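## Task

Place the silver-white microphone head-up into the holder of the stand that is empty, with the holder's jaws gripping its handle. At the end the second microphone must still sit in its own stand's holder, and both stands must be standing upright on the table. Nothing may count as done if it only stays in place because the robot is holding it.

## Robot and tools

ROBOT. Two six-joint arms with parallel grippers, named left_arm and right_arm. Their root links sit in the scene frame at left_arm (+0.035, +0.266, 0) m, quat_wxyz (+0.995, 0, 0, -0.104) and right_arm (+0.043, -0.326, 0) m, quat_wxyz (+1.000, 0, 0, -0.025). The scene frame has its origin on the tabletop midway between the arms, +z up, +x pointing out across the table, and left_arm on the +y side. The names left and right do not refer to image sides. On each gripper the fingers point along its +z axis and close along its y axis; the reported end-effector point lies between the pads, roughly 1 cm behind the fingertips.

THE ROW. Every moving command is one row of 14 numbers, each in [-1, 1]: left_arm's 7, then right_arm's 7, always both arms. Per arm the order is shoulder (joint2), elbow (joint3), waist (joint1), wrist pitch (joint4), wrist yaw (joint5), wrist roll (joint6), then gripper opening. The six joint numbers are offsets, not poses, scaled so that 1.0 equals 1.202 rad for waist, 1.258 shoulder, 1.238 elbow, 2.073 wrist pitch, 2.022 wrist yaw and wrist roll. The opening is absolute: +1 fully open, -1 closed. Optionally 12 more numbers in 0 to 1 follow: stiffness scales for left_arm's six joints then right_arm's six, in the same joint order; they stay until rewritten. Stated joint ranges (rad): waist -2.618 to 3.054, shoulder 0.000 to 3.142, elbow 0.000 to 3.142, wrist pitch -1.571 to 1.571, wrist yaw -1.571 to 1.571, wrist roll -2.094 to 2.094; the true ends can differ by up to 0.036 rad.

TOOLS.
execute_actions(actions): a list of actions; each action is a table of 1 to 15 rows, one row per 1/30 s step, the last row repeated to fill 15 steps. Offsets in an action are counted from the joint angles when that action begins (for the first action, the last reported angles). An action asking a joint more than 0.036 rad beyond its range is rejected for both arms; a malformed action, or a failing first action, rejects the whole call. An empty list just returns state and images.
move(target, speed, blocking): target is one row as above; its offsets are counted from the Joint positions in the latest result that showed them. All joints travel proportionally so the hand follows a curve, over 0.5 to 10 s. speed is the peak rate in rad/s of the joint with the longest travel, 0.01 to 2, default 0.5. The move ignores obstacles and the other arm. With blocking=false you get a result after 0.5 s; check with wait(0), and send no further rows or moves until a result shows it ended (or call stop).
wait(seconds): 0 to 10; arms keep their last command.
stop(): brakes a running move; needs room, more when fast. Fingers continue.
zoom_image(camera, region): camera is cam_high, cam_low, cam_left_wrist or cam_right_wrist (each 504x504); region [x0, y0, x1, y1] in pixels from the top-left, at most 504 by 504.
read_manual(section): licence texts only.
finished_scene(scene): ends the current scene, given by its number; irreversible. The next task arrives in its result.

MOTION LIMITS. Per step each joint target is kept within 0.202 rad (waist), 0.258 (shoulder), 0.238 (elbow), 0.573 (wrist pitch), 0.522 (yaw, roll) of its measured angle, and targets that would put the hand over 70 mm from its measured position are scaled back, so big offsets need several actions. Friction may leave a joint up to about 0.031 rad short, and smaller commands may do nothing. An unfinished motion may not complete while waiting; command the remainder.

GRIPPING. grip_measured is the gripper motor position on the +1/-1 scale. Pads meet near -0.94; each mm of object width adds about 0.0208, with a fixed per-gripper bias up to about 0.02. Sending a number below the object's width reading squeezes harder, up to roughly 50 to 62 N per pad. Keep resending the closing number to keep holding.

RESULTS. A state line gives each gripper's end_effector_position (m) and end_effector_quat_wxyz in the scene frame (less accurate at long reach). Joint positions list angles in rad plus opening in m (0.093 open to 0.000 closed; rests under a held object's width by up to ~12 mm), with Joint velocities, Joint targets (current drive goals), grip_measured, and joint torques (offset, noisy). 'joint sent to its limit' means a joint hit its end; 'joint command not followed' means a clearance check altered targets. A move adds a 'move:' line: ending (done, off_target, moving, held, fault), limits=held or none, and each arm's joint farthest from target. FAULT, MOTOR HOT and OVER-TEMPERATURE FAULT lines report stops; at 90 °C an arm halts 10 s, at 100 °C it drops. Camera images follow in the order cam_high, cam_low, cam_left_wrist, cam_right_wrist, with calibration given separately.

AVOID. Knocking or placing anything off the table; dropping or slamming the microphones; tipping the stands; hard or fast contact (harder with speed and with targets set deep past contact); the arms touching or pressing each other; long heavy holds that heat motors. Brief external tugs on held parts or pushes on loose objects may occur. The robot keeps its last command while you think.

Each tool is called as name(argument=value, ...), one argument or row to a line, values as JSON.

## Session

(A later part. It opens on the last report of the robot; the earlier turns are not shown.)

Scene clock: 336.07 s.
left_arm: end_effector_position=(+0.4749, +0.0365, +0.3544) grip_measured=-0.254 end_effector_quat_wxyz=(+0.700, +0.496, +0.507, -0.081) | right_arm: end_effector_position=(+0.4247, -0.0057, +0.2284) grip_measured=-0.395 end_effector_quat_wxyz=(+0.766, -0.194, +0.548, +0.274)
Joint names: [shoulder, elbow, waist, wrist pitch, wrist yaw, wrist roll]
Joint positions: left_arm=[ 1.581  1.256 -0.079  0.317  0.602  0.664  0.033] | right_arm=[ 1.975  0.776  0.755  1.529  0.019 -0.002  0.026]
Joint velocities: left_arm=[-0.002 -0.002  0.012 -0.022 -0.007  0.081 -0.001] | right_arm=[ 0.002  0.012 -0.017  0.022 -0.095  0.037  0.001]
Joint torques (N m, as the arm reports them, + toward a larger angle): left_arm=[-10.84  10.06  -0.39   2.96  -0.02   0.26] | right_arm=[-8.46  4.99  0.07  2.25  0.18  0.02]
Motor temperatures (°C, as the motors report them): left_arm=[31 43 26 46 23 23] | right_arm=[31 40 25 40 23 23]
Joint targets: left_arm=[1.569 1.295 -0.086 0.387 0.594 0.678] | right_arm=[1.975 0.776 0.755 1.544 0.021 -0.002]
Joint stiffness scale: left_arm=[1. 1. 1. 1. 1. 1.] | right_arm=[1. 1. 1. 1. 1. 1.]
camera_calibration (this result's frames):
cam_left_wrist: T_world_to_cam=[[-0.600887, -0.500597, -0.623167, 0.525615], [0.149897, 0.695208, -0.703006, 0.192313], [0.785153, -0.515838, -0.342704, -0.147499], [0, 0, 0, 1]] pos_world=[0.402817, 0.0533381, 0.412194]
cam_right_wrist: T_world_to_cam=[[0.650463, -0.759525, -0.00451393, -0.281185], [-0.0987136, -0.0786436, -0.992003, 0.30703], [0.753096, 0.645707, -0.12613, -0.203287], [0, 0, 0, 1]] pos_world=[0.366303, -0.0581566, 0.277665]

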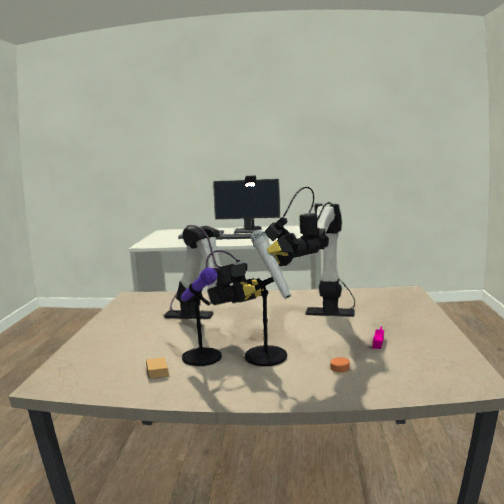

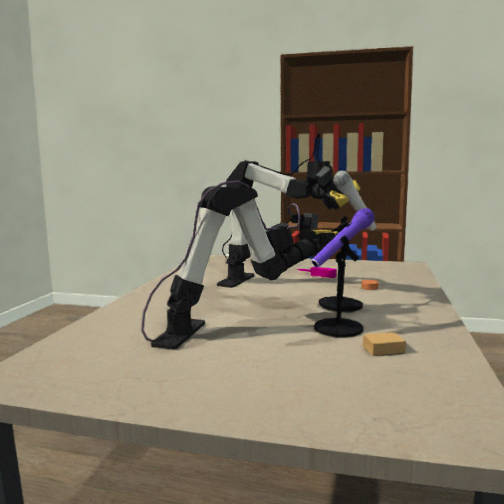

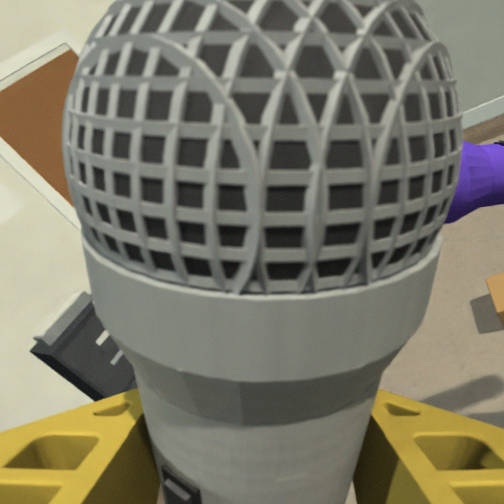

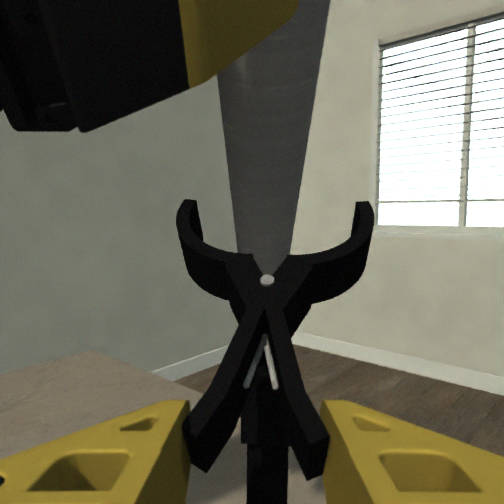

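move(
  target=[-0.056, -0.1135, -0.068, 0.0835, -0.0413, 0.007, -0.5, 0, 0, 0, 0.004, 0, 0, -0.4],
  speed=0.25,
)

Scene clock: 355.50 s.
left_arm: end_effector_position=(+0.4547, +0.0180, +0.3353) grip_measured=-0.254 end_effector_quat_wxyz=(+0.705, +0.494, +0.503, -0.077) | right_arm: end_effector_position=(+0.4247, -0.0055, +0.2282) grip_measured=-0.395 end_effector_quat_wxyz=(+0.766, -0.194, +0.548, +0.275)
Joint names: [shoulder, elbow, waist, wrist pitch, wrist yaw, wrist roll]
Joint positions: left_arm=[ 1.541  1.128 -0.15   0.419  0.528  0.664  0.033] | right_arm=[ 1.975  0.776  0.755  1.528  0.018 -0.002  0.026]
Joint velocities: left_arm=[-0.022 -0.002  0.007 -0.007  0.022  0.022  0.   ] | right_arm=[-0.007  0.002  0.002  0.037  0.022 -0.051 -0.001]
Joint torques (N m, as the arm reports them, + toward a larger angle): left_arm=[-12.04   6.39  -0.57   3.01  -0.04   0.25] | right_arm=[-8.62  4.95  0.04  2.23  0.16  0.04]
Motor temperatures (°C, as the motors report them): left_arm=[33 46 26 49 23 23] | right_arm=[36 38 25 41 23 23]
Joint targets: left_arm=[1.511 1.115 -0.160 0.491 0.519 0.678] | right_arm=[1.975 0.776 0.755 1.537 0.019 -0.002]
Joint stiffness scale: left_arm=[1. 1. 1. 1. 1. 1.] | right_arm=[1. 1. 1. 1. 1. 1.]
move: off_target (left_arm); limits=none; left_arm: farthest joint: the wrist pitch, 0.071 radians from its target (0.173 radians at the start); right_arm: farthest joint: the wrist pitch, 0.009 radians from its target (0.008 radians at the start)
camera_calibration (this result's frames):
cam_left_wrist: T_world_to_cam=[[-0.591197, -0.504725, -0.629078, 0.489911], [0.15742, 0.69277, -0.703767, 0.191609], [0.791015, -0.515095, -0.330109, -0.154671], [0, 0, 0, 1]] pos_world=[0.381818, 0.0348592, 0.391982]
cam_right_wrist: T_world_to_cam=[[0.651556, -0.758589, -0.00402574, -0.2815], [-0.0991475, -0.0798946, -0.99186, 0.306927], [0.752093, 0.646652, -0.127268, -0.202724], [0, 0, 0, 1]] pos_world=[0.366312, -0.057929, 0.277495]

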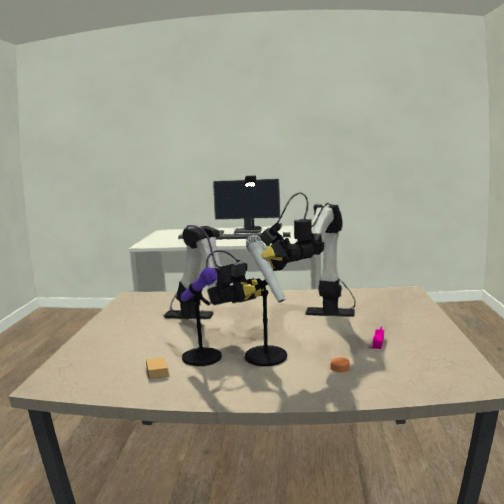

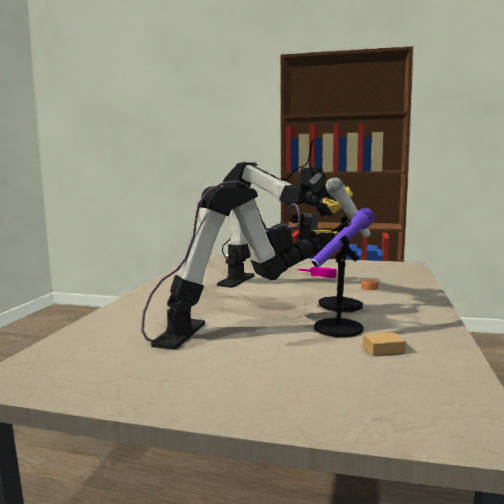

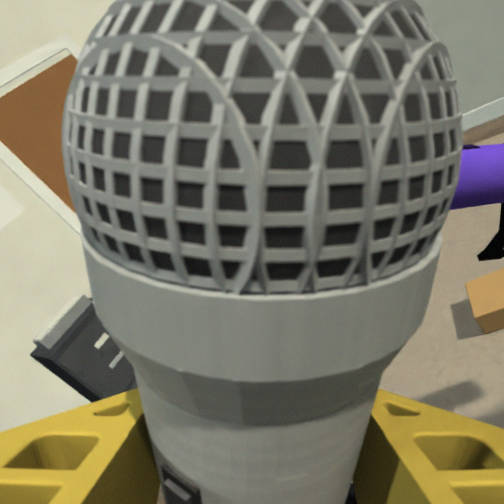

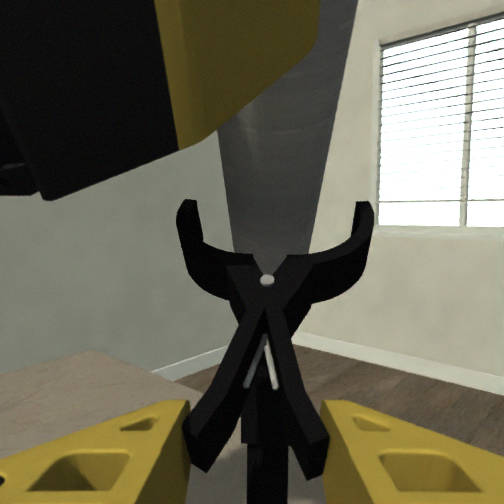

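execute_actions(
  actions=[
    [[-0.0244,-0.013,-0.0097,0.0357,-0.0053,0.007,-0.5, 0,0,0,0.004,0,0,-0.4],[-0.0253,-0.0164,-0.0118,0.037,-0.0065,0.007,-0.5, 0,0,0,0.004,0,0,-0.4],[-0.0264,-0.0209,-0.0143,0.0387,-0.008,0.007,-0.5, 0,0,0,0.004,0,0,-0.4],[-0.0276,-0.0258,-0.0172,0.0406,-0.0097,0.007,-0.5, 0,0,0,0.004,0,0,-0.4],[-0.029,-0.0312,-0.0204,0.0427,-0.0116,0.007,-0.5, 0,0,0,0.004,0,0,-0.4],[-0.0304,-0.0366,-0.0236,0.0448,-0.0135,0.007,-0.5, 0,0,0,0.004,0,0,-0.4],[-0.0317,-0.0421,-0.0267,0.0469,-0.0153,0.007,-0.5, 0,0,0,0.004,0,0,-0.4],[-0.033,-0.047,-0.0296,0.0488,-0.017,0.007,-0.5, 0,0,0,0.004,0,0,-0.4],[-0.0341,-0.0514,-0.0322,0.0506,-0.0185,0.007,-0.5, 0,0,0,0.004,0,0,-0.4],[-0.0351,-0.0554,-0.0345,0.0521,-0.0199,0.007,-0.5, 0,0,0,0.004,0,0,-0.4],[-0.0358,-0.0583,-0.0362,0.0532,-0.0209,0.007,-0.5, 0,0,0,0.004,0,0,-0.4],[-0.0362,-0.0598,-0.0371,0.0538,-0.0214,0.007,-0.5, 0,0,0,0.004,0,0,-0.4]],
  ],
)

Scene clock: 364.60 s.
left_arm: end_effector_position=(+0.4443, +0.0088, +0.3164) grip_measured=-0.254 end_effector_quat_wxyz=(+0.696, +0.499, +0.510, -0.083) | right_arm: end_effector_position=(+0.4246, -0.0054, +0.2282) grip_measured=-0.395 end_effector_quat_wxyz=(+0.766, -0.195, +0.548, +0.275)
Joint names: [shoulder, elbow, waist, wrist pitch, wrist yaw, wrist roll]
Joint positions: left_arm=[ 1.529  1.062 -0.184  0.448  0.501  0.665  0.033] | right_arm=[ 1.975  0.776  0.755  1.528  0.017 -0.002  0.026]
Joint velocities: left_arm=[-0.007 -0.017 -0.002  0.051 -0.081 -0.037  0.   ] | right_arm=[ 0.027 -0.017  0.012 -0.007  0.037 -0.037  0.001]
Joint torques (N m, as the arm reports them, + toward a larger angle): left_arm=[-12.3    6.66  -0.58   3.13  -0.04   0.26] | right_arm=[-8.52  5.    0.06  2.23  0.15  0.05]
Motor temperatures (°C, as the motors report them): left_arm=[35 45 26 50 23 23] | right_arm=[37 38 25 41 23 23]
Joint targets: left_arm=[1.495 1.054 -0.195 0.531 0.485 0.678] | right_arm=[1.975 0.776 0.755 1.536 0.018 -0.002]
Joint stiffness scale: left_arm=[1. 1. 1. 1. 1. 1.] | right_arm=[1. 1. 1. 1. 1. 1.]
camera_calibration (this result's frames):
cam_left_wrist: T_world_to_cam=[[-0.608812, -0.494674, -0.620197, 0.472146], [0.146252, 0.698394, -0.700612, 0.190254], [0.779717, -0.517246, -0.352844, -0.145178], [0, 0, 0, 1]] pos_world=[0.372821, 0.0255936, 0.374893]
cam_right_wrist: T_world_to_cam=[[0.651831, -0.758355, -0.00390246, -0.281579], [-0.0990395, -0.0800236, -0.991861, 0.306881], [0.75187, 0.646912, -0.127269, -0.202629], [0, 0, 0, 1]] pos_world=[0.366286, -0.0578957, 0.277496]

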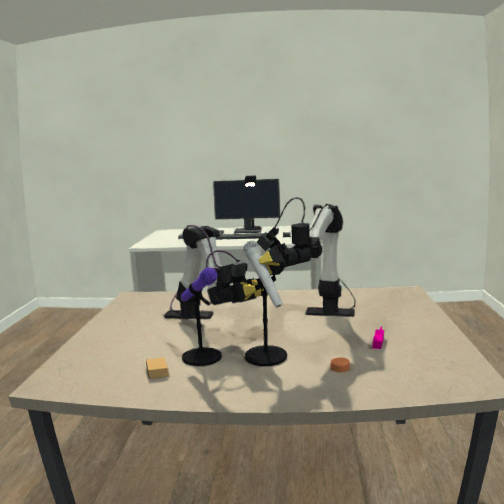

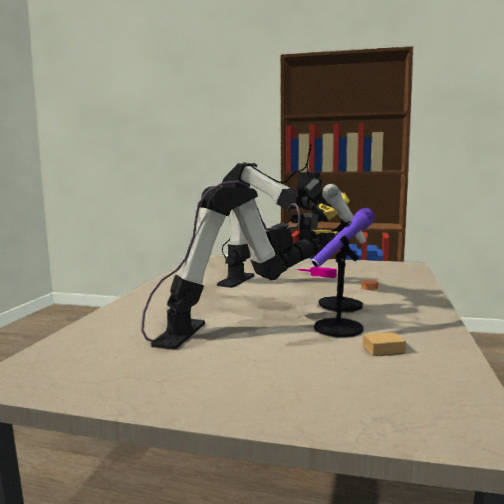

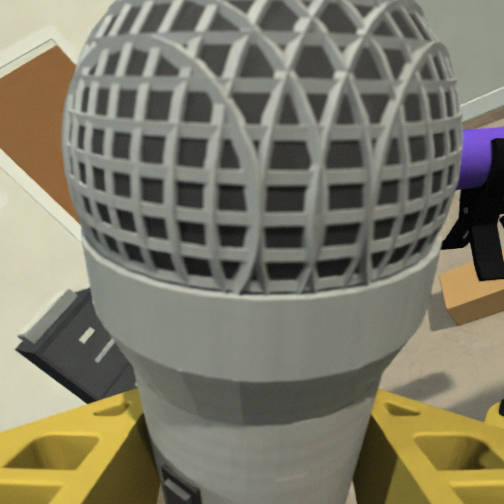

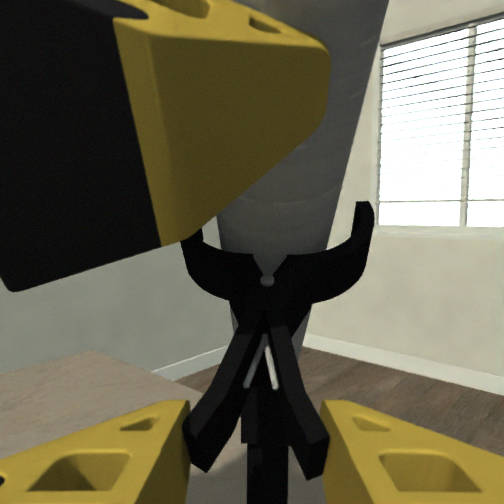

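execute_actions(
  actions=[],
)

Scene clock: 374.60 s.
left_arm: end_effector_position=(+0.4452, +0.0095, +0.3186) grip_measured=-0.254 end_effector_quat_wxyz=(+0.700, +0.496, +0.508, -0.079) | right_arm: end_effector_position=(+0.4246, -0.0054, +0.2282) grip_measured=-0.395 end_effector_quat_wxyz=(+0.766, -0.195, +0.548, +0.275)
Joint names: [shoulder, elbow, waist, wrist pitch, wrist yaw, wrist roll]
Joint positions: left_arm=[ 1.529  1.062 -0.184  0.459  0.494  0.665  0.033] | right_arm=[ 1.975  0.776  0.755  1.528  0.017 -0.002  0.026]
Joint velocities: left_arm=[-0.002 -0.002  0.002  0.037  0.007 -0.095  0.   ] | right_arm=[-0.007 -0.002 -0.002 -0.037 -0.037  0.022 -0.   ]
Joint torques (N m, as the arm reports them, + toward a larger angle): left_arm=[-12.27   6.62  -0.57   3.05  -0.03   0.25] | right_arm=[-8.52  4.92  0.    2.22  0.15  0.04]
Motor temperatures (°C, as the motors report them): left_arm=[36 43 26 52 23 23] | right_arm=[38 37 25 41 23 23]
Joint targets: left_arm=[1.495 1.053 -0.195 0.531 0.485 0.678] | right_arm=[1.975 0.776 0.755 1.536 0.018 -0.002]
Joint stiffness scale: left_arm=[1. 1. 1. 1. 1. 1.] | right_arm=[1. 1. 1. 1. 1. 1.]
camera_calibration (this result's frames):
cam_left_wrist: T_world_to_cam=[[-0.599451, -0.50122, -0.624049, 0.471534], [0.148161, 0.696702, -0.701893, 0.190721], [0.786579, -0.51321, -0.343377, -0.150849], [0, 0, 0, 1]] pos_world=[0.373058, 0.0260491, 0.376328]
cam_right_wrist: T_world_to_cam=[[0.651831, -0.758355, -0.00390246, -0.281579], [-0.0990395, -0.0800236, -0.991861, 0.306881], [0.75187, 0.646912, -0.127269, -0.202629], [0, 0, 0, 1]] pos_world=[0.366286, -0.0578957, 0.277496]

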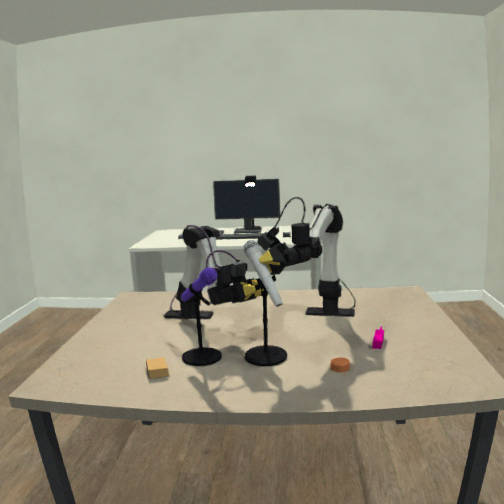

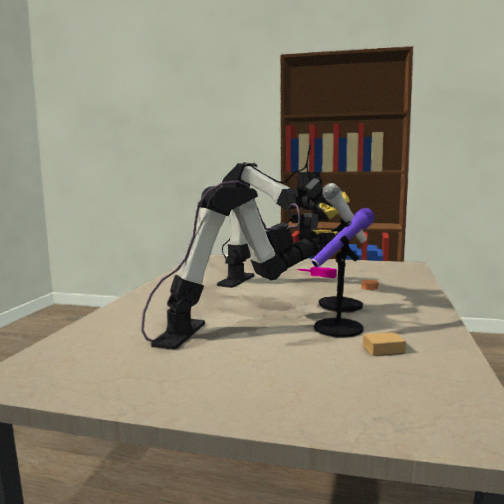

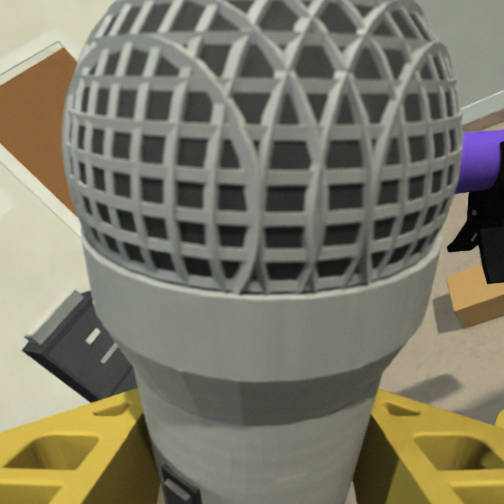

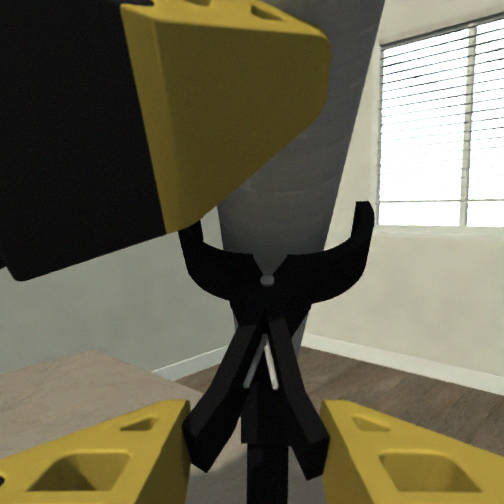

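zoom_image(
  camera="cam_high",
  region=[210, 230, 320, 320],
)

zoom_image(
  camera="cam_low",
  region=[290, 170, 400, 280],
)

Region (210, 230, 320, 320) of cam_high's 504x504 image, scaled by 4.582, with more detail than that image has; it fills the top 412 rows of this view, and the rest is white.

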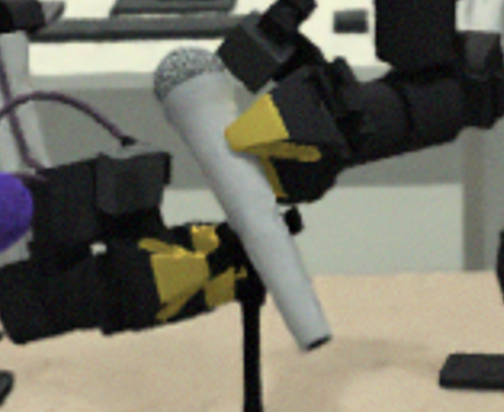

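Region (290, 170, 400, 280) of cam_low's 504x504 image, scaled by 4.582, with more detail than that image has.

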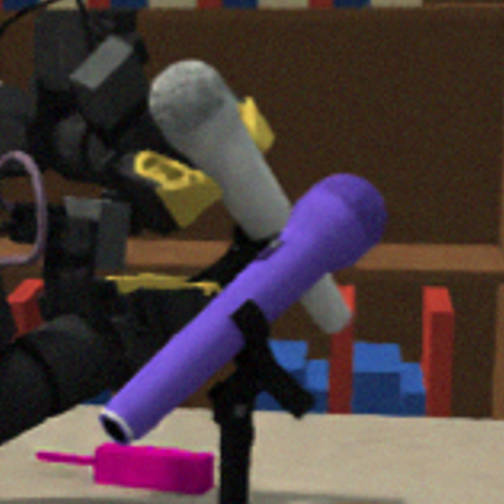

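execute_actions(
  actions=[
    [[-0.027,-0.007,-0.009,0.033,-0.004,0.006,-0.5,0,0,0,0.004,0,0,-0.37],[-0.027,-0.007,-0.009,0.033,-0.004,0.006,-0.5,0,0,0,0.004,0,0,-0.34],[-0.027,-0.007,-0.009,0.033,-0.004,0.006,-0.5,0,0,0,0.004,0,0,-0.31],[-0.027,-0.007,-0.009,0.033,-0.004,0.006,-0.5,0,0,0,0.004,0,0,-0.28],[-0.027,-0.007,-0.009,0.033,-0.004,0.006,-0.5,0,0,0,0.004,0,0,-0.25],[-0.027,-0.007,-0.009,0.033,-0.004,0.006,-0.5,0,0,0,0.004,0,0,-0.22],[-0.027,-0.007,-0.009,0.033,-0.004,0.006,-0.5,0,0,0,0.004,0,0,-0.19],[-0.027,-0.007,-0.009,0.033,-0.004,0.006,-0.5,0,0,0,0.004,0,0,-0.16],[-0.027,-0.007,-0.009,0.033,-0.004,0.006,-0.5,0,0,0,0.004,0,0,-0.13],[-0.027,-0.007,-0.009,0.033,-0.004,0.006,-0.5,0,0,0,0.004,0,0,-0.10],[-0.027,-0.007,-0.009,0.033,-0.004,0.006,-0.5,0,0,0,0.004,0,0,-0.08],[-0.027,-0.007,-0.009,0.033,-0.004,0.006,-0.5,0,0,0,0.004,0,0,-0.06],[-0.027,-0.007,-0.009,0.033,-0.004,0.006,-0.5,0,0,0,0.004,0,0,-0.05]],
  ],
)

Scene clock: 380.50 s.
left_arm: end_effector_position=(+0.4452, +0.0095, +0.3186) grip_measured=-0.254 end_effector_quat_wxyz=(+0.700, +0.496, +0.508, -0.079) | right_arm: end_effector_position=(+0.4247, -0.0057, +0.2284) grip_measured=-0.050 end_effector_quat_wxyz=(+0.766, -0.194, +0.548, +0.274)
Joint names: [shoulder, elbow, waist, wrist pitch, wrist yaw, wrist roll]
Joint positions: left_arm=[ 1.529  1.062 -0.184  0.459  0.494  0.665  0.033] | right_arm=[ 1.975  0.776  0.755  1.529  0.019 -0.002  0.043]
Joint velocities: left_arm=[-0.022  0.002 -0.007 -0.007 -0.037 -0.022 -0.001] | right_arm=[-0.012  0.002  0.002  0.007  0.037 -0.051 -0.   ]
Joint torques (N m, as the arm reports them, + toward a larger angle): left_arm=[-12.27   6.55  -0.63   3.01  -0.01   0.23] | right_arm=[-8.5   5.    0.11  2.22  0.14  0.05]
Motor temperatures (°C, as the motors report them): left_arm=[37 43 26 52 23 23] | right_arm=[39 37 25 41 23 23]
Joint targets: left_arm=[1.495 1.053 -0.195 0.527 0.486 0.677] | right_arm=[1.975 0.776 0.755 1.536 0.018 -0.002]
Joint stiffness scale: left_arm=[1. 1. 1. 1. 1. 1.] | right_arm=[1. 1. 1. 1. 1. 1.]
camera_calibration (this result's frames):
cam_left_wrist: T_world_to_cam=[[-0.599451, -0.50122, -0.624049, 0.471534], [0.148161, 0.696702, -0.701893, 0.190721], [0.786579, -0.51321, -0.343377, -0.150849], [0, 0, 0, 1]] pos_world=[0.373058, 0.0260491, 0.376328]
cam_right_wrist: T_world_to_cam=[[0.650737, -0.75929, -0.00439024, -0.281264], [-0.0986058, -0.0787727, -0.992004, 0.306984], [0.752873, 0.645967, -0.126131, -0.203192], [0, 0, 0, 1]] pos_world=[0.366277, -0.0581233, 0.277666]

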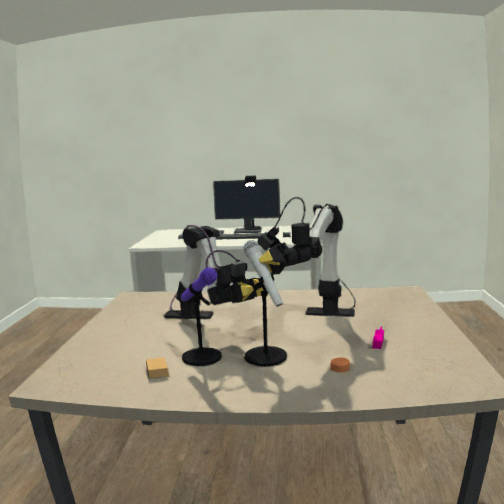

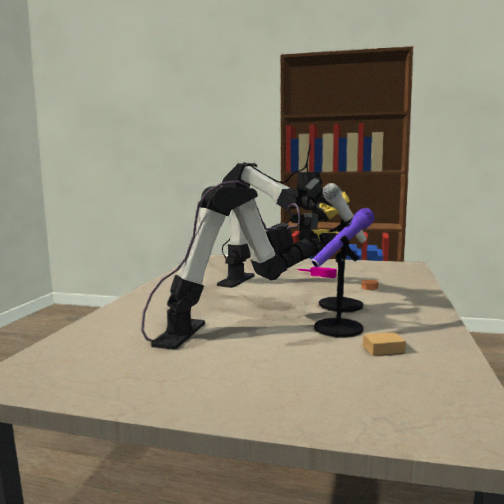

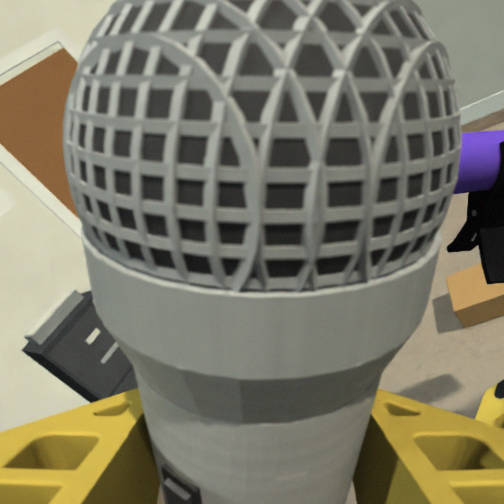

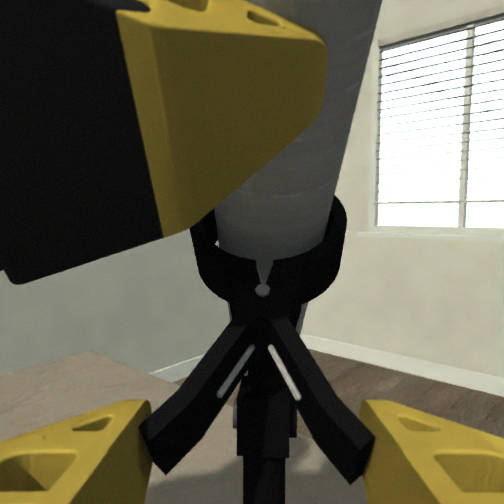

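zoom_image(
  camera="cam_high",
  region=[230, 240, 310, 320],
)

zoom_image(
  camera="cam_right_wrist",
  region=[170, 170, 370, 370],
)

Region (230, 240, 310, 320) of cam_high's 504x504 image, scaled by 6.300, with more detail than that image has.

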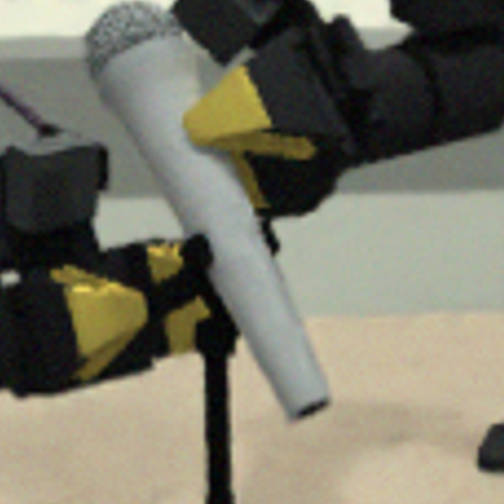

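Region (170, 170, 370, 370) of cam_right_wrist's 504x504 image, scaled by 2.520, with more detail than that image has.

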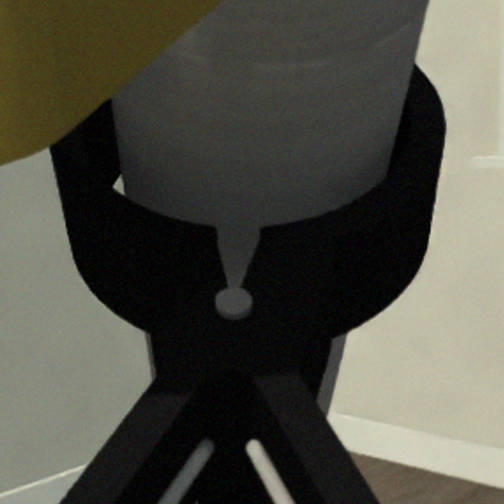

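execute_actions(
  actions=[
    [[-0.028,-0.008,-0.010,0.033,-0.004,0.006,-0.5,0,0,0,0.003,0,0,-0.05],[-0.028,-0.009,-0.011,0.033,-0.004,0.006,-0.5,0,0,0,0.003,0,0,-0.05],[-0.029,-0.010,-0.012,0.034,-0.004,0.006,-0.5,0,0,0,0.003,0,0,-0.05],[-0.029,-0.011,-0.013,0.034,-0.004,0.006,-0.5,0,0,0,0.003,0,0,-0.04],[-0.030,-0.012,-0.014,0.034,-0.004,0.006,-0.5,0,0,0,0.003,0,0,-0.03],[-0.030,-0.013,-0.015,0.034,-0.004,0.006,-0.5,0,0,0,0.003,0,0,-0.02],[-0.031,-0.014,-0.016,0.035,-0.004,0.006,-0.5,0,0,0,0.003,0,0,-0.01],[-0.031,-0.015,-0.017,0.035,-0.004,0.006,-0.5,0,0,0,0.003,0,0,0.0],[-0.032,-0.016,-0.018,0.035,-0.004,0.006,-0.5,0,0,0,0.003,0,0,0.02],[-0.032,-0.017,-0.019,0.035,-0.004,0.006,-0.5,0,0,0,0.003,0,0,0.04],[-0.032,-0.018,-0.020,0.035,-0.004,0.006,-0.5,0,0,0,0.003,0,0,0.06],[-0.032,-0.018,-0.020,0.035,-0.004,0.006,-0.5,0,0,0,0.003,0,0,0.08],[-0.032,-0.018,-0.020,0.035,-0.004,0.006,-0.5,0,0,0,0.003,0,0,0.10]],
  ],
)

Scene clock: 391.27 s.
left_arm: end_effector_position=(+0.4391, +0.0050, +0.3177) grip_measured=-0.254 end_effector_quat_wxyz=(+0.699, +0.499, +0.505, -0.084) | right_arm: end_effector_position=(+0.4248, -0.0060, +0.2289) grip_measured=+0.098 end_effector_quat_wxyz=(+0.767, -0.193, +0.548, +0.274)
Joint names: [shoulder, elbow, waist, wrist pitch, wrist yaw, wrist roll]
Joint positions: left_arm=[ 1.519  1.05  -0.198  0.46   0.493  0.665  0.033] | right_arm=[ 1.975  0.776  0.755  1.531  0.021 -0.002  0.05 ]
Joint velocities: left_arm=[ 0.007  0.007 -0.046  0.007  0.037 -0.037 -0.   ] | right_arm=[-0.007 -0.012 -0.002 -0.066 -0.007  0.051  0.001]
Joint torques (N m, as the arm reports them, + toward a larger angle): left_arm=[-11.81   6.54  -0.4    3.06  -0.02   0.24] | right_arm=[-8.49  5.07  0.21  2.16  0.13  0.03]
Motor temperatures (°C, as the motors report them): left_arm=[38 42 27 53 23 23] | right_arm=[40 37 25 42 23 23]
Joint targets: left_arm=[1.489 1.040 -0.209 0.532 0.486 0.677] | right_arm=[1.975 0.776 0.755 1.535 0.019 -0.002]
Joint stiffness scale: left_arm=[1. 1. 1. 1. 1. 1.] | right_arm=[1. 1. 1. 1. 1. 1.]
camera_calibration (this result's frames):
cam_left_wrist: T_world_to_cam=[[-0.60656, -0.492738, -0.623935, 0.468154], [0.156925, 0.695147, -0.70153, 0.190175], [0.779397, -0.523431, -0.344326, -0.145118], [0, 0, 0, 1]] pos_world=[0.367225, 0.0225182, 0.375544]
cam_right_wrist: T_world_to_cam=[[0.649372, -0.760455, -0.00500322, -0.280869], [-0.0977018, -0.0769019, -0.99224, 0.307078], [0.754169, 0.644821, -0.124236, -0.203972], [0, 0, 0, 1]] pos_world=[0.36622, -0.0584477, 0.27795]

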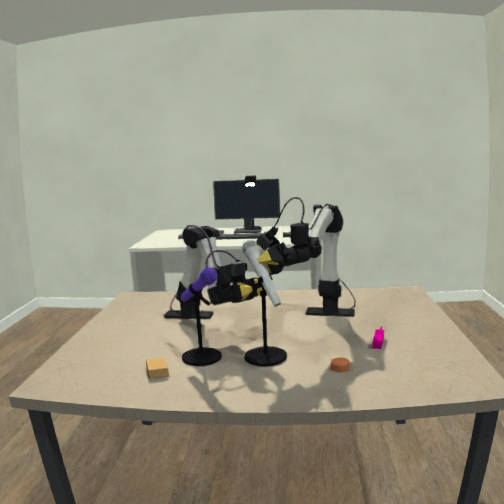

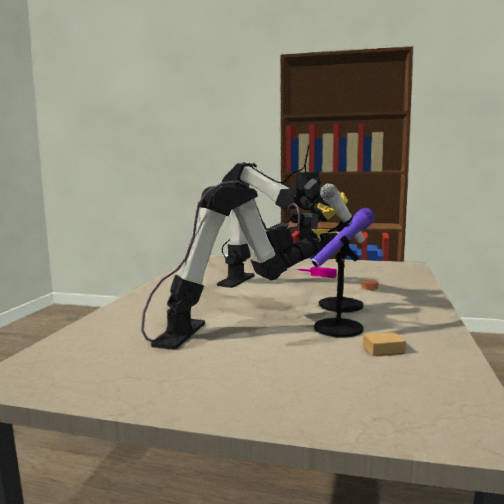

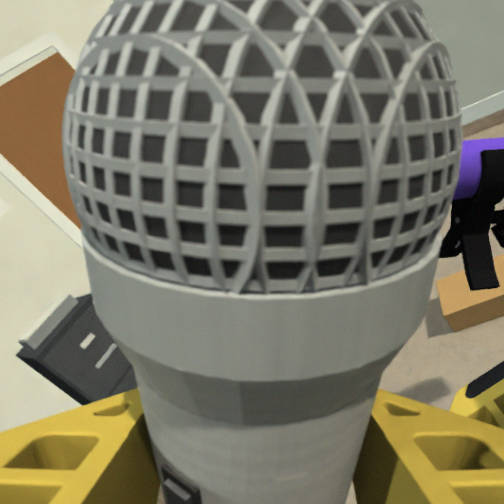

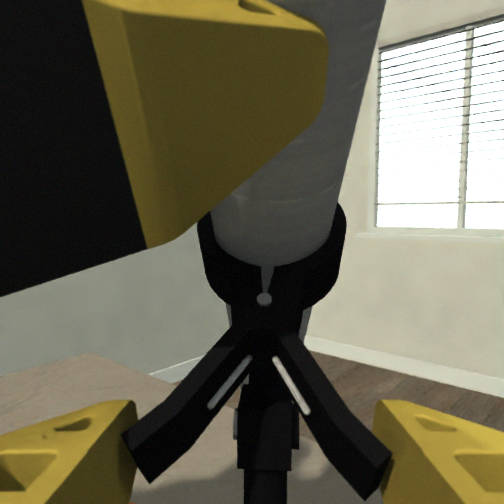

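zoom_image(
  camera="cam_high",
  region=[230, 240, 310, 320],
)

Region (230, 240, 310, 320) of cam_high's 504x504 image, scaled by 6.300, with more detail than that image has.

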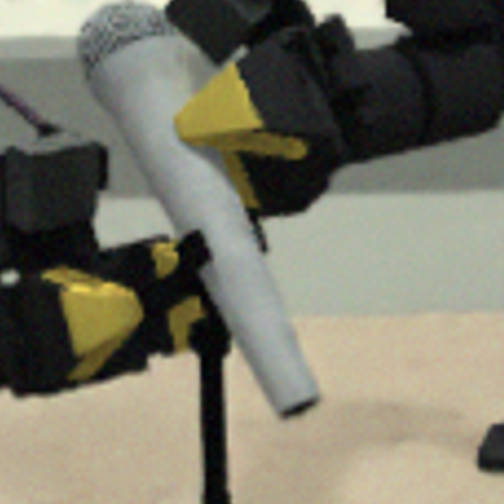

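execute_actions(
  actions=[
    [[-0.024,-0.008,-0.009,0.034,-0.004,0.006,-0.5,0,0,0,0.002,0,0,0.13],[-0.024,-0.008,-0.009,0.034,-0.004,0.006,-0.5,0,0,0,0.002,0,0,0.16],[-0.024,-0.008,-0.009,0.034,-0.004,0.006,-0.5,0,0,0,0.002,0,0,0.19],[-0.024,-0.008,-0.009,0.034,-0.004,0.006,-0.5,0,0,0,0.002,0,0,0.22],[-0.024,-0.008,-0.009,0.034,-0.004,0.006,-0.5,0,0,0,0.002,0,0,0.25],[-0.024,-0.008,-0.009,0.034,-0.004,0.006,-0.5,0,0,0,0.002,0,0,0.28],[-0.024,-0.008,-0.009,0.034,-0.004,0.006,-0.5,0,0,0,0.002,0,0,0.32],[-0.024,-0.008,-0.009,0.034,-0.004,0.006,-0.5,0,0,0,0.002,0,0,0.36],[-0.024,-0.008,-0.009,0.034,-0.004,0.006,-0.5,0,0,0,0.002,0,0,0.40],[-0.024,-0.008,-0.009,0.034,-0.004,0.006,-0.5,0,0,0,0.002,0,0,0.45],[-0.024,-0.008,-0.009,0.034,-0.004,0.006,-0.5,0,0,0,0.002,0,0,0.50],[-0.024,-0.008,-0.009,0.034,-0.004,0.006,-0.5,0,0,0,0.002,0,0,0.55],[-0.024,-0.008,-0.009,0.034,-0.004,0.006,-0.5,0,0,0,0.002,0,0,0.60]],
  ],
)

Scene clock: 396.83 s.
left_arm: end_effector_position=(+0.4390, +0.0049, +0.3177) grip_measured=-0.254 end_effector_quat_wxyz=(+0.699, +0.500, +0.505, -0.084) | right_arm: end_effector_position=(+0.4248, -0.0060, +0.2289) grip_measured=+0.597 end_effector_quat_wxyz=(+0.767, -0.193, +0.548, +0.274)
Joint names: [shoulder, elbow, waist, wrist pitch, wrist yaw, wrist roll]
Joint positions: left_arm=[ 1.519  1.05  -0.198  0.46   0.493  0.665  0.033] | right_arm=[ 1.975  0.776  0.755  1.531  0.021 -0.002  0.074]
Joint velocities: left_arm=[-0.007 -0.007 -0.002 -0.022  0.081 -0.051  0.001] | right_arm=[ 0.002  0.002 -0.022  0.022  0.022 -0.022  0.002]
Joint torques (N m, as the arm reports them, + toward a larger angle): left_arm=[-11.77   6.52  -0.57   3.04  -0.02   0.24] | right_arm=[-8.51  4.89  0.04  2.16  0.16  0.03]
Motor temperatures (°C, as the motors report them): left_arm=[38 42 27 54 23 23] | right_arm=[40 37 25 42 23 23]
Joint targets: left_arm=[1.489 1.040 -0.209 0.530 0.485 0.677] | right_arm=[1.975 0.776 0.755 1.535 0.021 -0.002]
Joint stiffness scale: left_arm=[1. 1. 1. 1. 1. 1.] | right_arm=[1. 1. 1. 1. 1. 1.]
camera_calibration (this result's frames):
cam_left_wrist: T_world_to_cam=[[-0.606747, -0.492506, -0.623935, 0.468099], [0.15719, 0.695087, -0.70153, 0.190182], [0.779198, -0.523728, -0.344326, -0.145032], [0, 0, 0, 1]] pos_world=[0.367132, 0.0223914, 0.375544]
cam_right_wrist: T_world_to_cam=[[0.649372, -0.760455, -0.00500322, -0.280869], [-0.0977018, -0.0769019, -0.99224, 0.307078], [0.754169, 0.644821, -0.124236, -0.203972], [0, 0, 0, 1]] pos_world=[0.36622, -0.0584477, 0.27795]

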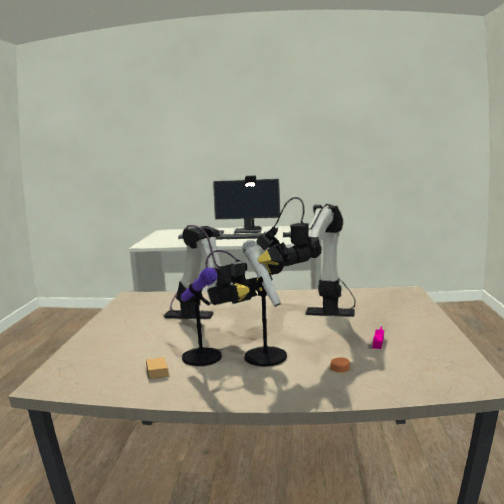

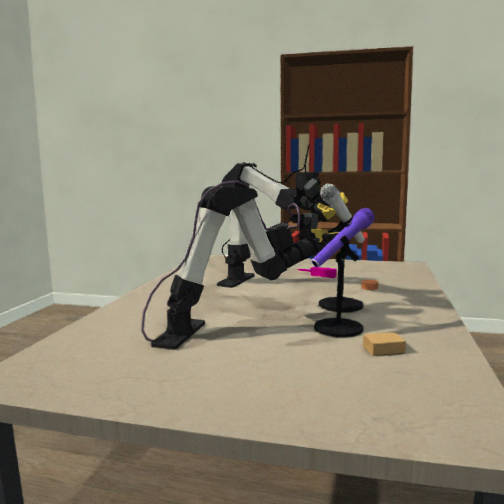

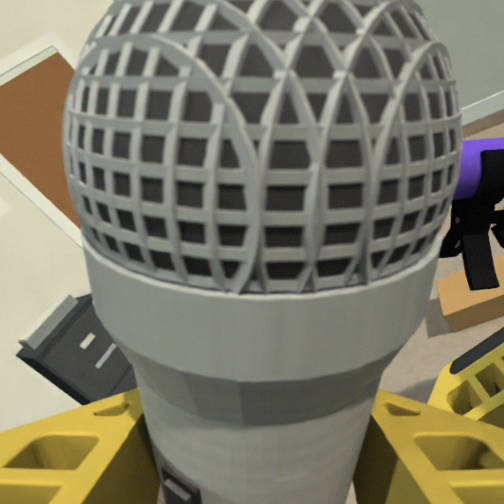

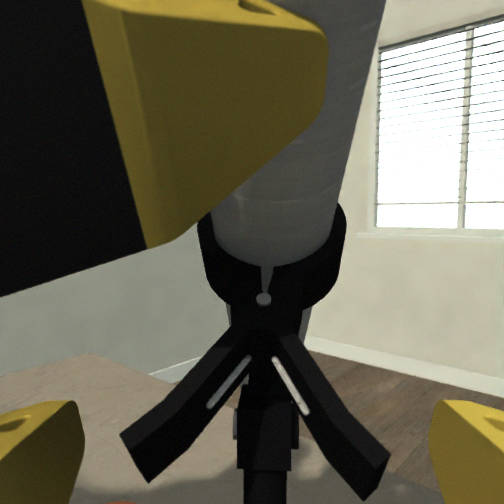

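execute_actions(
  actions=[
    [[-0.023,-0.008,-0.008,0.033,-0.004,0.006,-0.48,-0.004,-0.005,0,0.002,0,0,0.65],[-0.022,-0.008,-0.008,0.032,-0.004,0.005,-0.46,-0.010,-0.013,0,0.002,0,0,0.7],[-0.021,-0.008,-0.007,0.031,-0.003,0.005,-0.44,-0.017,-0.022,0,0.002,0,0,0.7],[-0.020,-0.008,-0.007,0.030,-0.003,0.005,-0.42,-0.024,-0.031,0,0.002,0,0,0.7],[-0.019,-0.008,-0.006,0.028,-0.003,0.004,-0.40,-0.031,-0.040,0,0.002,0,0,0.7],[-0.018,-0.008,-0.006,0.026,-0.003,0.004,-0.38,-0.038,-0.050,0,0.002,0,0,0.7],[-0.017,-0.008,-0.005,0.024,-0.002,0.004,-0.36,-0.045,-0.059,0,0.002,0,0,0.7],[-0.016,-0.008,-0.005,0.022,-0.002,0.003,-0.34,-0.052,-0.069,0,0.002,0,0,0.7],[-0.015,-0.008,-0.004,0.020,-0.002,0.003,-0.32,-0.059,-0.078,0,0.002,0,0,0.7],[-0.014,-0.008,-0.004,0.018,-0.002,0.003,-0.30,-0.066,-0.088,0,0.002,0,0,0.7],[-0.013,-0.008,-0.003,0.016,-0.001,0.002,-0.28,-0.073,-0.097,0,0.002,0,0,0.7],[-0.012,-0.008,-0.003,0.014,-0.001,0.002,-0.26,-0.080,-0.107,0,0.002,0,0,0.7],[-0.011,-0.008,-0.002,0.012,-0.001,0.002,-0.24,-0.087,-0.116,0,0.002,0,0,0.7],[-0.010,-0.008,-0.002,0.010,0,0.001,-0.22,-0.094,-0.126,0,0.002,0,0,0.7],[-0.010,-0.008,-0.002,0.008,0,0.001,-0.20,-0.100,-0.135,0,0.002,0,0,0.7]],
    [[-0.010,-0.006,0,0.006,0,0,-0.18,-0.025,-0.032,0,0.002,0,0,0.7],[-0.010,-0.006,0,0.005,0,0,-0.16,-0.03,-0.04,0,0.002,0,0,0.7],[-0.010,-0.006,0,0.004,0,0,-0.14,-0.035,-0.048,0,0.002,0,0,0.7],[-0.010,-0.006,0,0.004,0,0,-0.12,-0.04,-0.056,0,0.002,0,0,0.7],[-0.010,-0.006,0,0.004,0,0,-0.10,-0.045,-0.063,0,0.002,0,0,0.7],[-0.010,-0.006,0,0.004,0,0,-0.08,-0.05,-0.07,0,0.002,0,0,0.7],[-0.010,-0.006,0,0.004,0,0,-0.06,-0.055,-0.077,0,0.002,0,0,0.7],[-0.010,-0.006,0,0.004,0,0,-0.03,-0.06,-0.084,0,0.002,0,0,0.7],[-0.010,-0.006,0,0.004,0,0,0.0,-0.065,-0.09,0,0.002,0,0,0.7],[-0.010,-0.006,0,0.004,0,0,0.04,-0.069,-0.096,0,0.002,0,0,0.7],[-0.010,-0.006,0,0.004,0,0,0.08,-0.073,-0.101,0,0.002,0,0,0.7],[-0.010,-0.006,0,0.004,0,0,0.12,-0.076,-0.105,0,0.002,0,0,0.7],[-0.010,-0.006,0,0.004,0,0,0.16,-0.078,-0.108,0,0.002,0,0,0.7],[-0.010,-0.006,0,0.004,0,0,0.20,-0.08,-0.11,0,0.002,0,0,0.7]],
  ],
)

Scene clock: 416.17 s.
left_arm: end_effector_position=(+0.4389, +0.0048, +0.3169) grip_measured=+0.194 end_effector_quat_wxyz=(+0.698, +0.500, +0.506, -0.085) | right_arm: end_effector_position=(+0.3854, -0.0395, +0.2240) grip_measured=+0.698 end_effector_quat_wxyz=(+0.752, -0.200, +0.567, +0.269)
Joint names: [shoulder, elbow, waist, wrist pitch, wrist yaw, wrist roll]
Joint positions: left_arm=[ 1.519  1.05  -0.198  0.456  0.494  0.665  0.055] | right_arm=[ 1.797  0.546  0.755  1.531  0.021 -0.002  0.079]
Joint velocities: left_arm=[-0.022  0.002 -0.007  0.007 -0.007 -0.022  0.009] | right_arm=[-0.076 -0.051  0.002 -0.007 -0.007  0.022 -0.001]
Joint torques (N m, as the arm reports them, + toward a larger angle): left_arm=[-10.06   6.71   0.14   2.38   0.06   0.12] | right_arm=[-7.82  3.09  0.08  2.21  0.15  0.04]
Motor temperatures (°C, as the motors report them): left_arm=[39 41 27 56 23 23] | right_arm=[42 37 25 42 23 23]
Joint targets: left_arm=[1.506 1.042 -0.198 0.465 0.493 0.665] | right_arm=[1.778 0.517 0.755 1.535 0.021 -0.002]
Joint stiffness scale: left_arm=[1. 1. 1. 1. 1. 1.] | right_arm=[1. 1. 1. 1. 1. 1.]
camera_calibration (this result's frames):
cam_left_wrist: T_world_to_cam=[[-0.609308, -0.491107, -0.622541, 0.468142], [0.155261, 0.696021, -0.701034, 0.190343], [0.777584, -0.523802, -0.347842, -0.143455], [0, 0, 0, 1]] pos_world=[0.367239, 0.0222832, 0.374974]
cam_right_wrist: T_world_to_cam=[[0.649169, -0.760626, -0.00514735, -0.280641], [-0.137087, -0.110337, -0.984395, 0.307866], [0.748189, 0.639745, -0.175899, -0.139597], [0, 0, 0, 1]] pos_world=[0.328832, -0.0901872, 0.277062]

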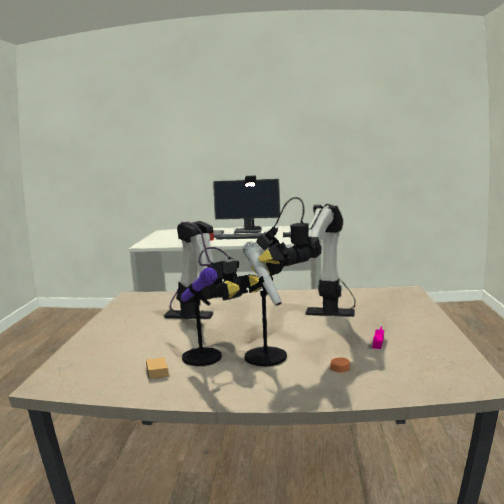

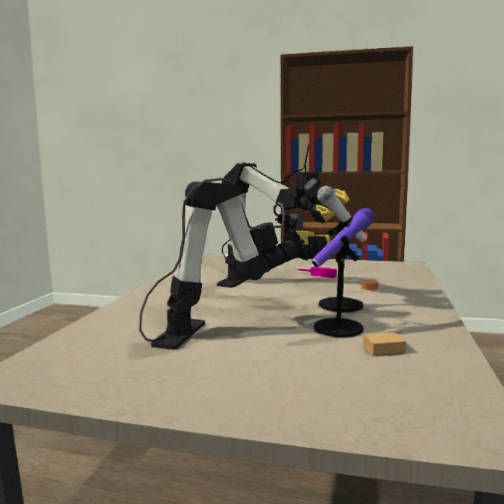

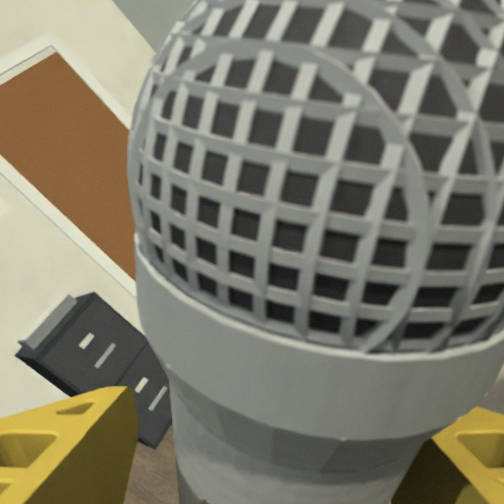

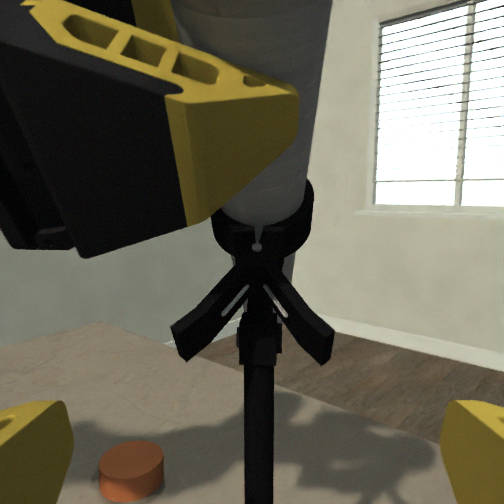

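execute_actions(
  actions=[
    [[-0.010,-0.006,0,0.004,0,0,0.23,-0.015,-0.022,0,0.002,0,0,0.7],[-0.010,-0.006,0,0.004,0,0,0.26,-0.015,-0.022,0,0.002,0,0,0.7],[-0.010,-0.006,0,0.004,0,0,0.29,-0.015,-0.022,0,0.002,0,0,0.7],[-0.010,-0.006,0,0.004,0,0,0.32,-0.015,-0.022,0,0.002,0,0,0.7],[-0.010,-0.006,0,0.004,0,0,0.35,-0.015,-0.022,0,0.002,0,0,0.7],[-0.010,-0.006,0,0.004,0,0,0.38,-0.015,-0.022,0,0.002,0,0,0.7],[-0.010,-0.006,0,0.004,0,0,0.41,-0.015,-0.022,0,0.002,0,0,0.7],[-0.010,-0.006,0,0.004,0,0,0.44,-0.015,-0.022,0,0.002,0,0,0.7],[-0.010,-0.006,0,0.004,0,0,0.47,-0.015,-0.022,0,0.002,0,0,0.7],[-0.010,-0.006,0,0.004,0,0,0.50,-0.015,-0.022,0,0.002,0,0,0.7],[-0.010,-0.006,0,0.004,0,0,0.53,-0.015,-0.022,0,0.002,0,0,0.7],[-0.010,-0.006,0,0.004,0,0,0.56,-0.015,-0.022,0,0.002,0,0,0.7],[-0.010,-0.006,0,0.004,0,0,0.60,-0.015,-0.022,0,0.002,0,0,0.7]],
  ],
)

Scene clock: 420.53 s.
left_arm: end_effector_position=(+0.4389, +0.0048, +0.3169) grip_measured=+0.597 end_effector_quat_wxyz=(+0.698, +0.500, +0.506, -0.085) | right_arm: end_effector_position=(+0.3850, -0.0398, +0.2241) grip_measured=+0.698 end_effector_quat_wxyz=(+0.752, -0.200, +0.567, +0.269)
Joint names: [shoulder, elbow, waist, wrist pitch, wrist yaw, wrist roll]
Joint positions: left_arm=[ 1.519  1.05  -0.198  0.456  0.494  0.665  0.074] | right_arm=[ 1.795  0.544  0.755  1.531  0.021 -0.002  0.079]
Joint velocities: left_arm=[-0.007  0.017 -0.007 -0.007 -0.037 -0.022  0.002] | right_arm=[ 0.002 -0.007 -0.027 -0.095  0.022 -0.051 -0.002]
Joint torques (N m, as the arm reports them, + toward a larger angle): left_arm=[-10.07   6.7    0.12   2.36   0.07   0.11] | right_arm=[-7.9   2.85  0.17  2.24  0.15  0.04]
Motor temperatures (°C, as the motors report them): left_arm=[39 41 26 55 23 23] | right_arm=[42 36 25 42 23 23]
Joint targets: left_arm=[1.506 1.042 -0.198 0.464 0.494 0.665] | right_arm=[1.778 0.519 0.755 1.535 0.021 -0.002]
Joint stiffness scale: left_arm=[1. 1. 1. 1. 1. 1.] | right_arm=[1. 1. 1. 1. 1. 1.]
camera_calibration (this result's frames):
cam_left_wrist: T_world_to_cam=[[-0.609308, -0.491107, -0.622541, 0.468142], [0.155261, 0.696021, -0.701034, 0.190343], [0.777584, -0.523802, -0.347842, -0.143455], [0, 0, 0, 1]] pos_world=[0.367239, 0.0222832, 0.374974]
cam_right_wrist: T_world_to_cam=[[0.649169, -0.760626, -0.00514735, -0.280639], [-0.137087, -0.110337, -0.984395, 0.30789], [0.748189, 0.639745, -0.175899, -0.139094], [0, 0, 0, 1]] pos_world=[0.328458, -0.0905049, 0.277174]

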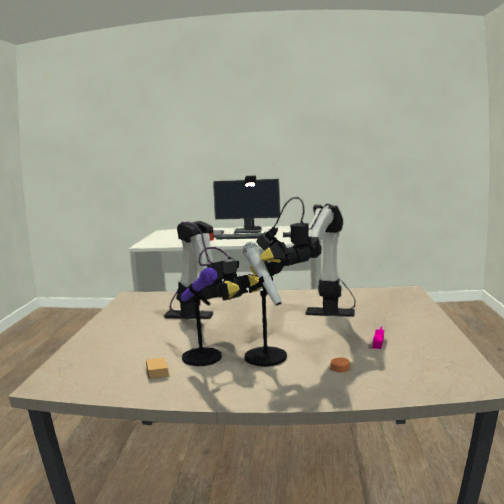

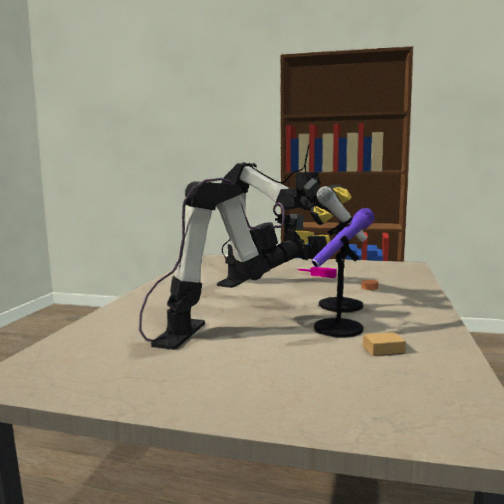

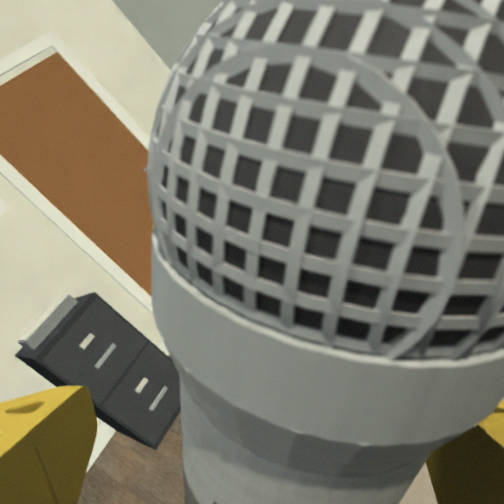

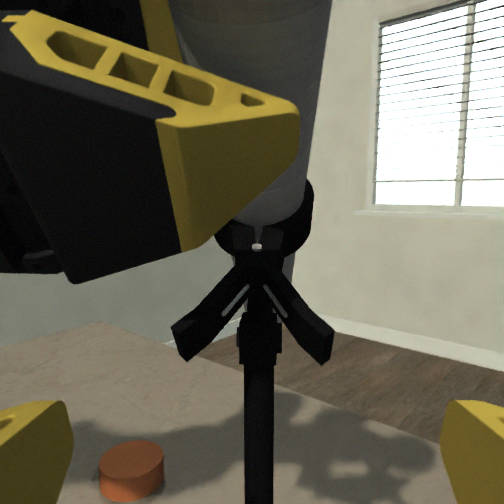

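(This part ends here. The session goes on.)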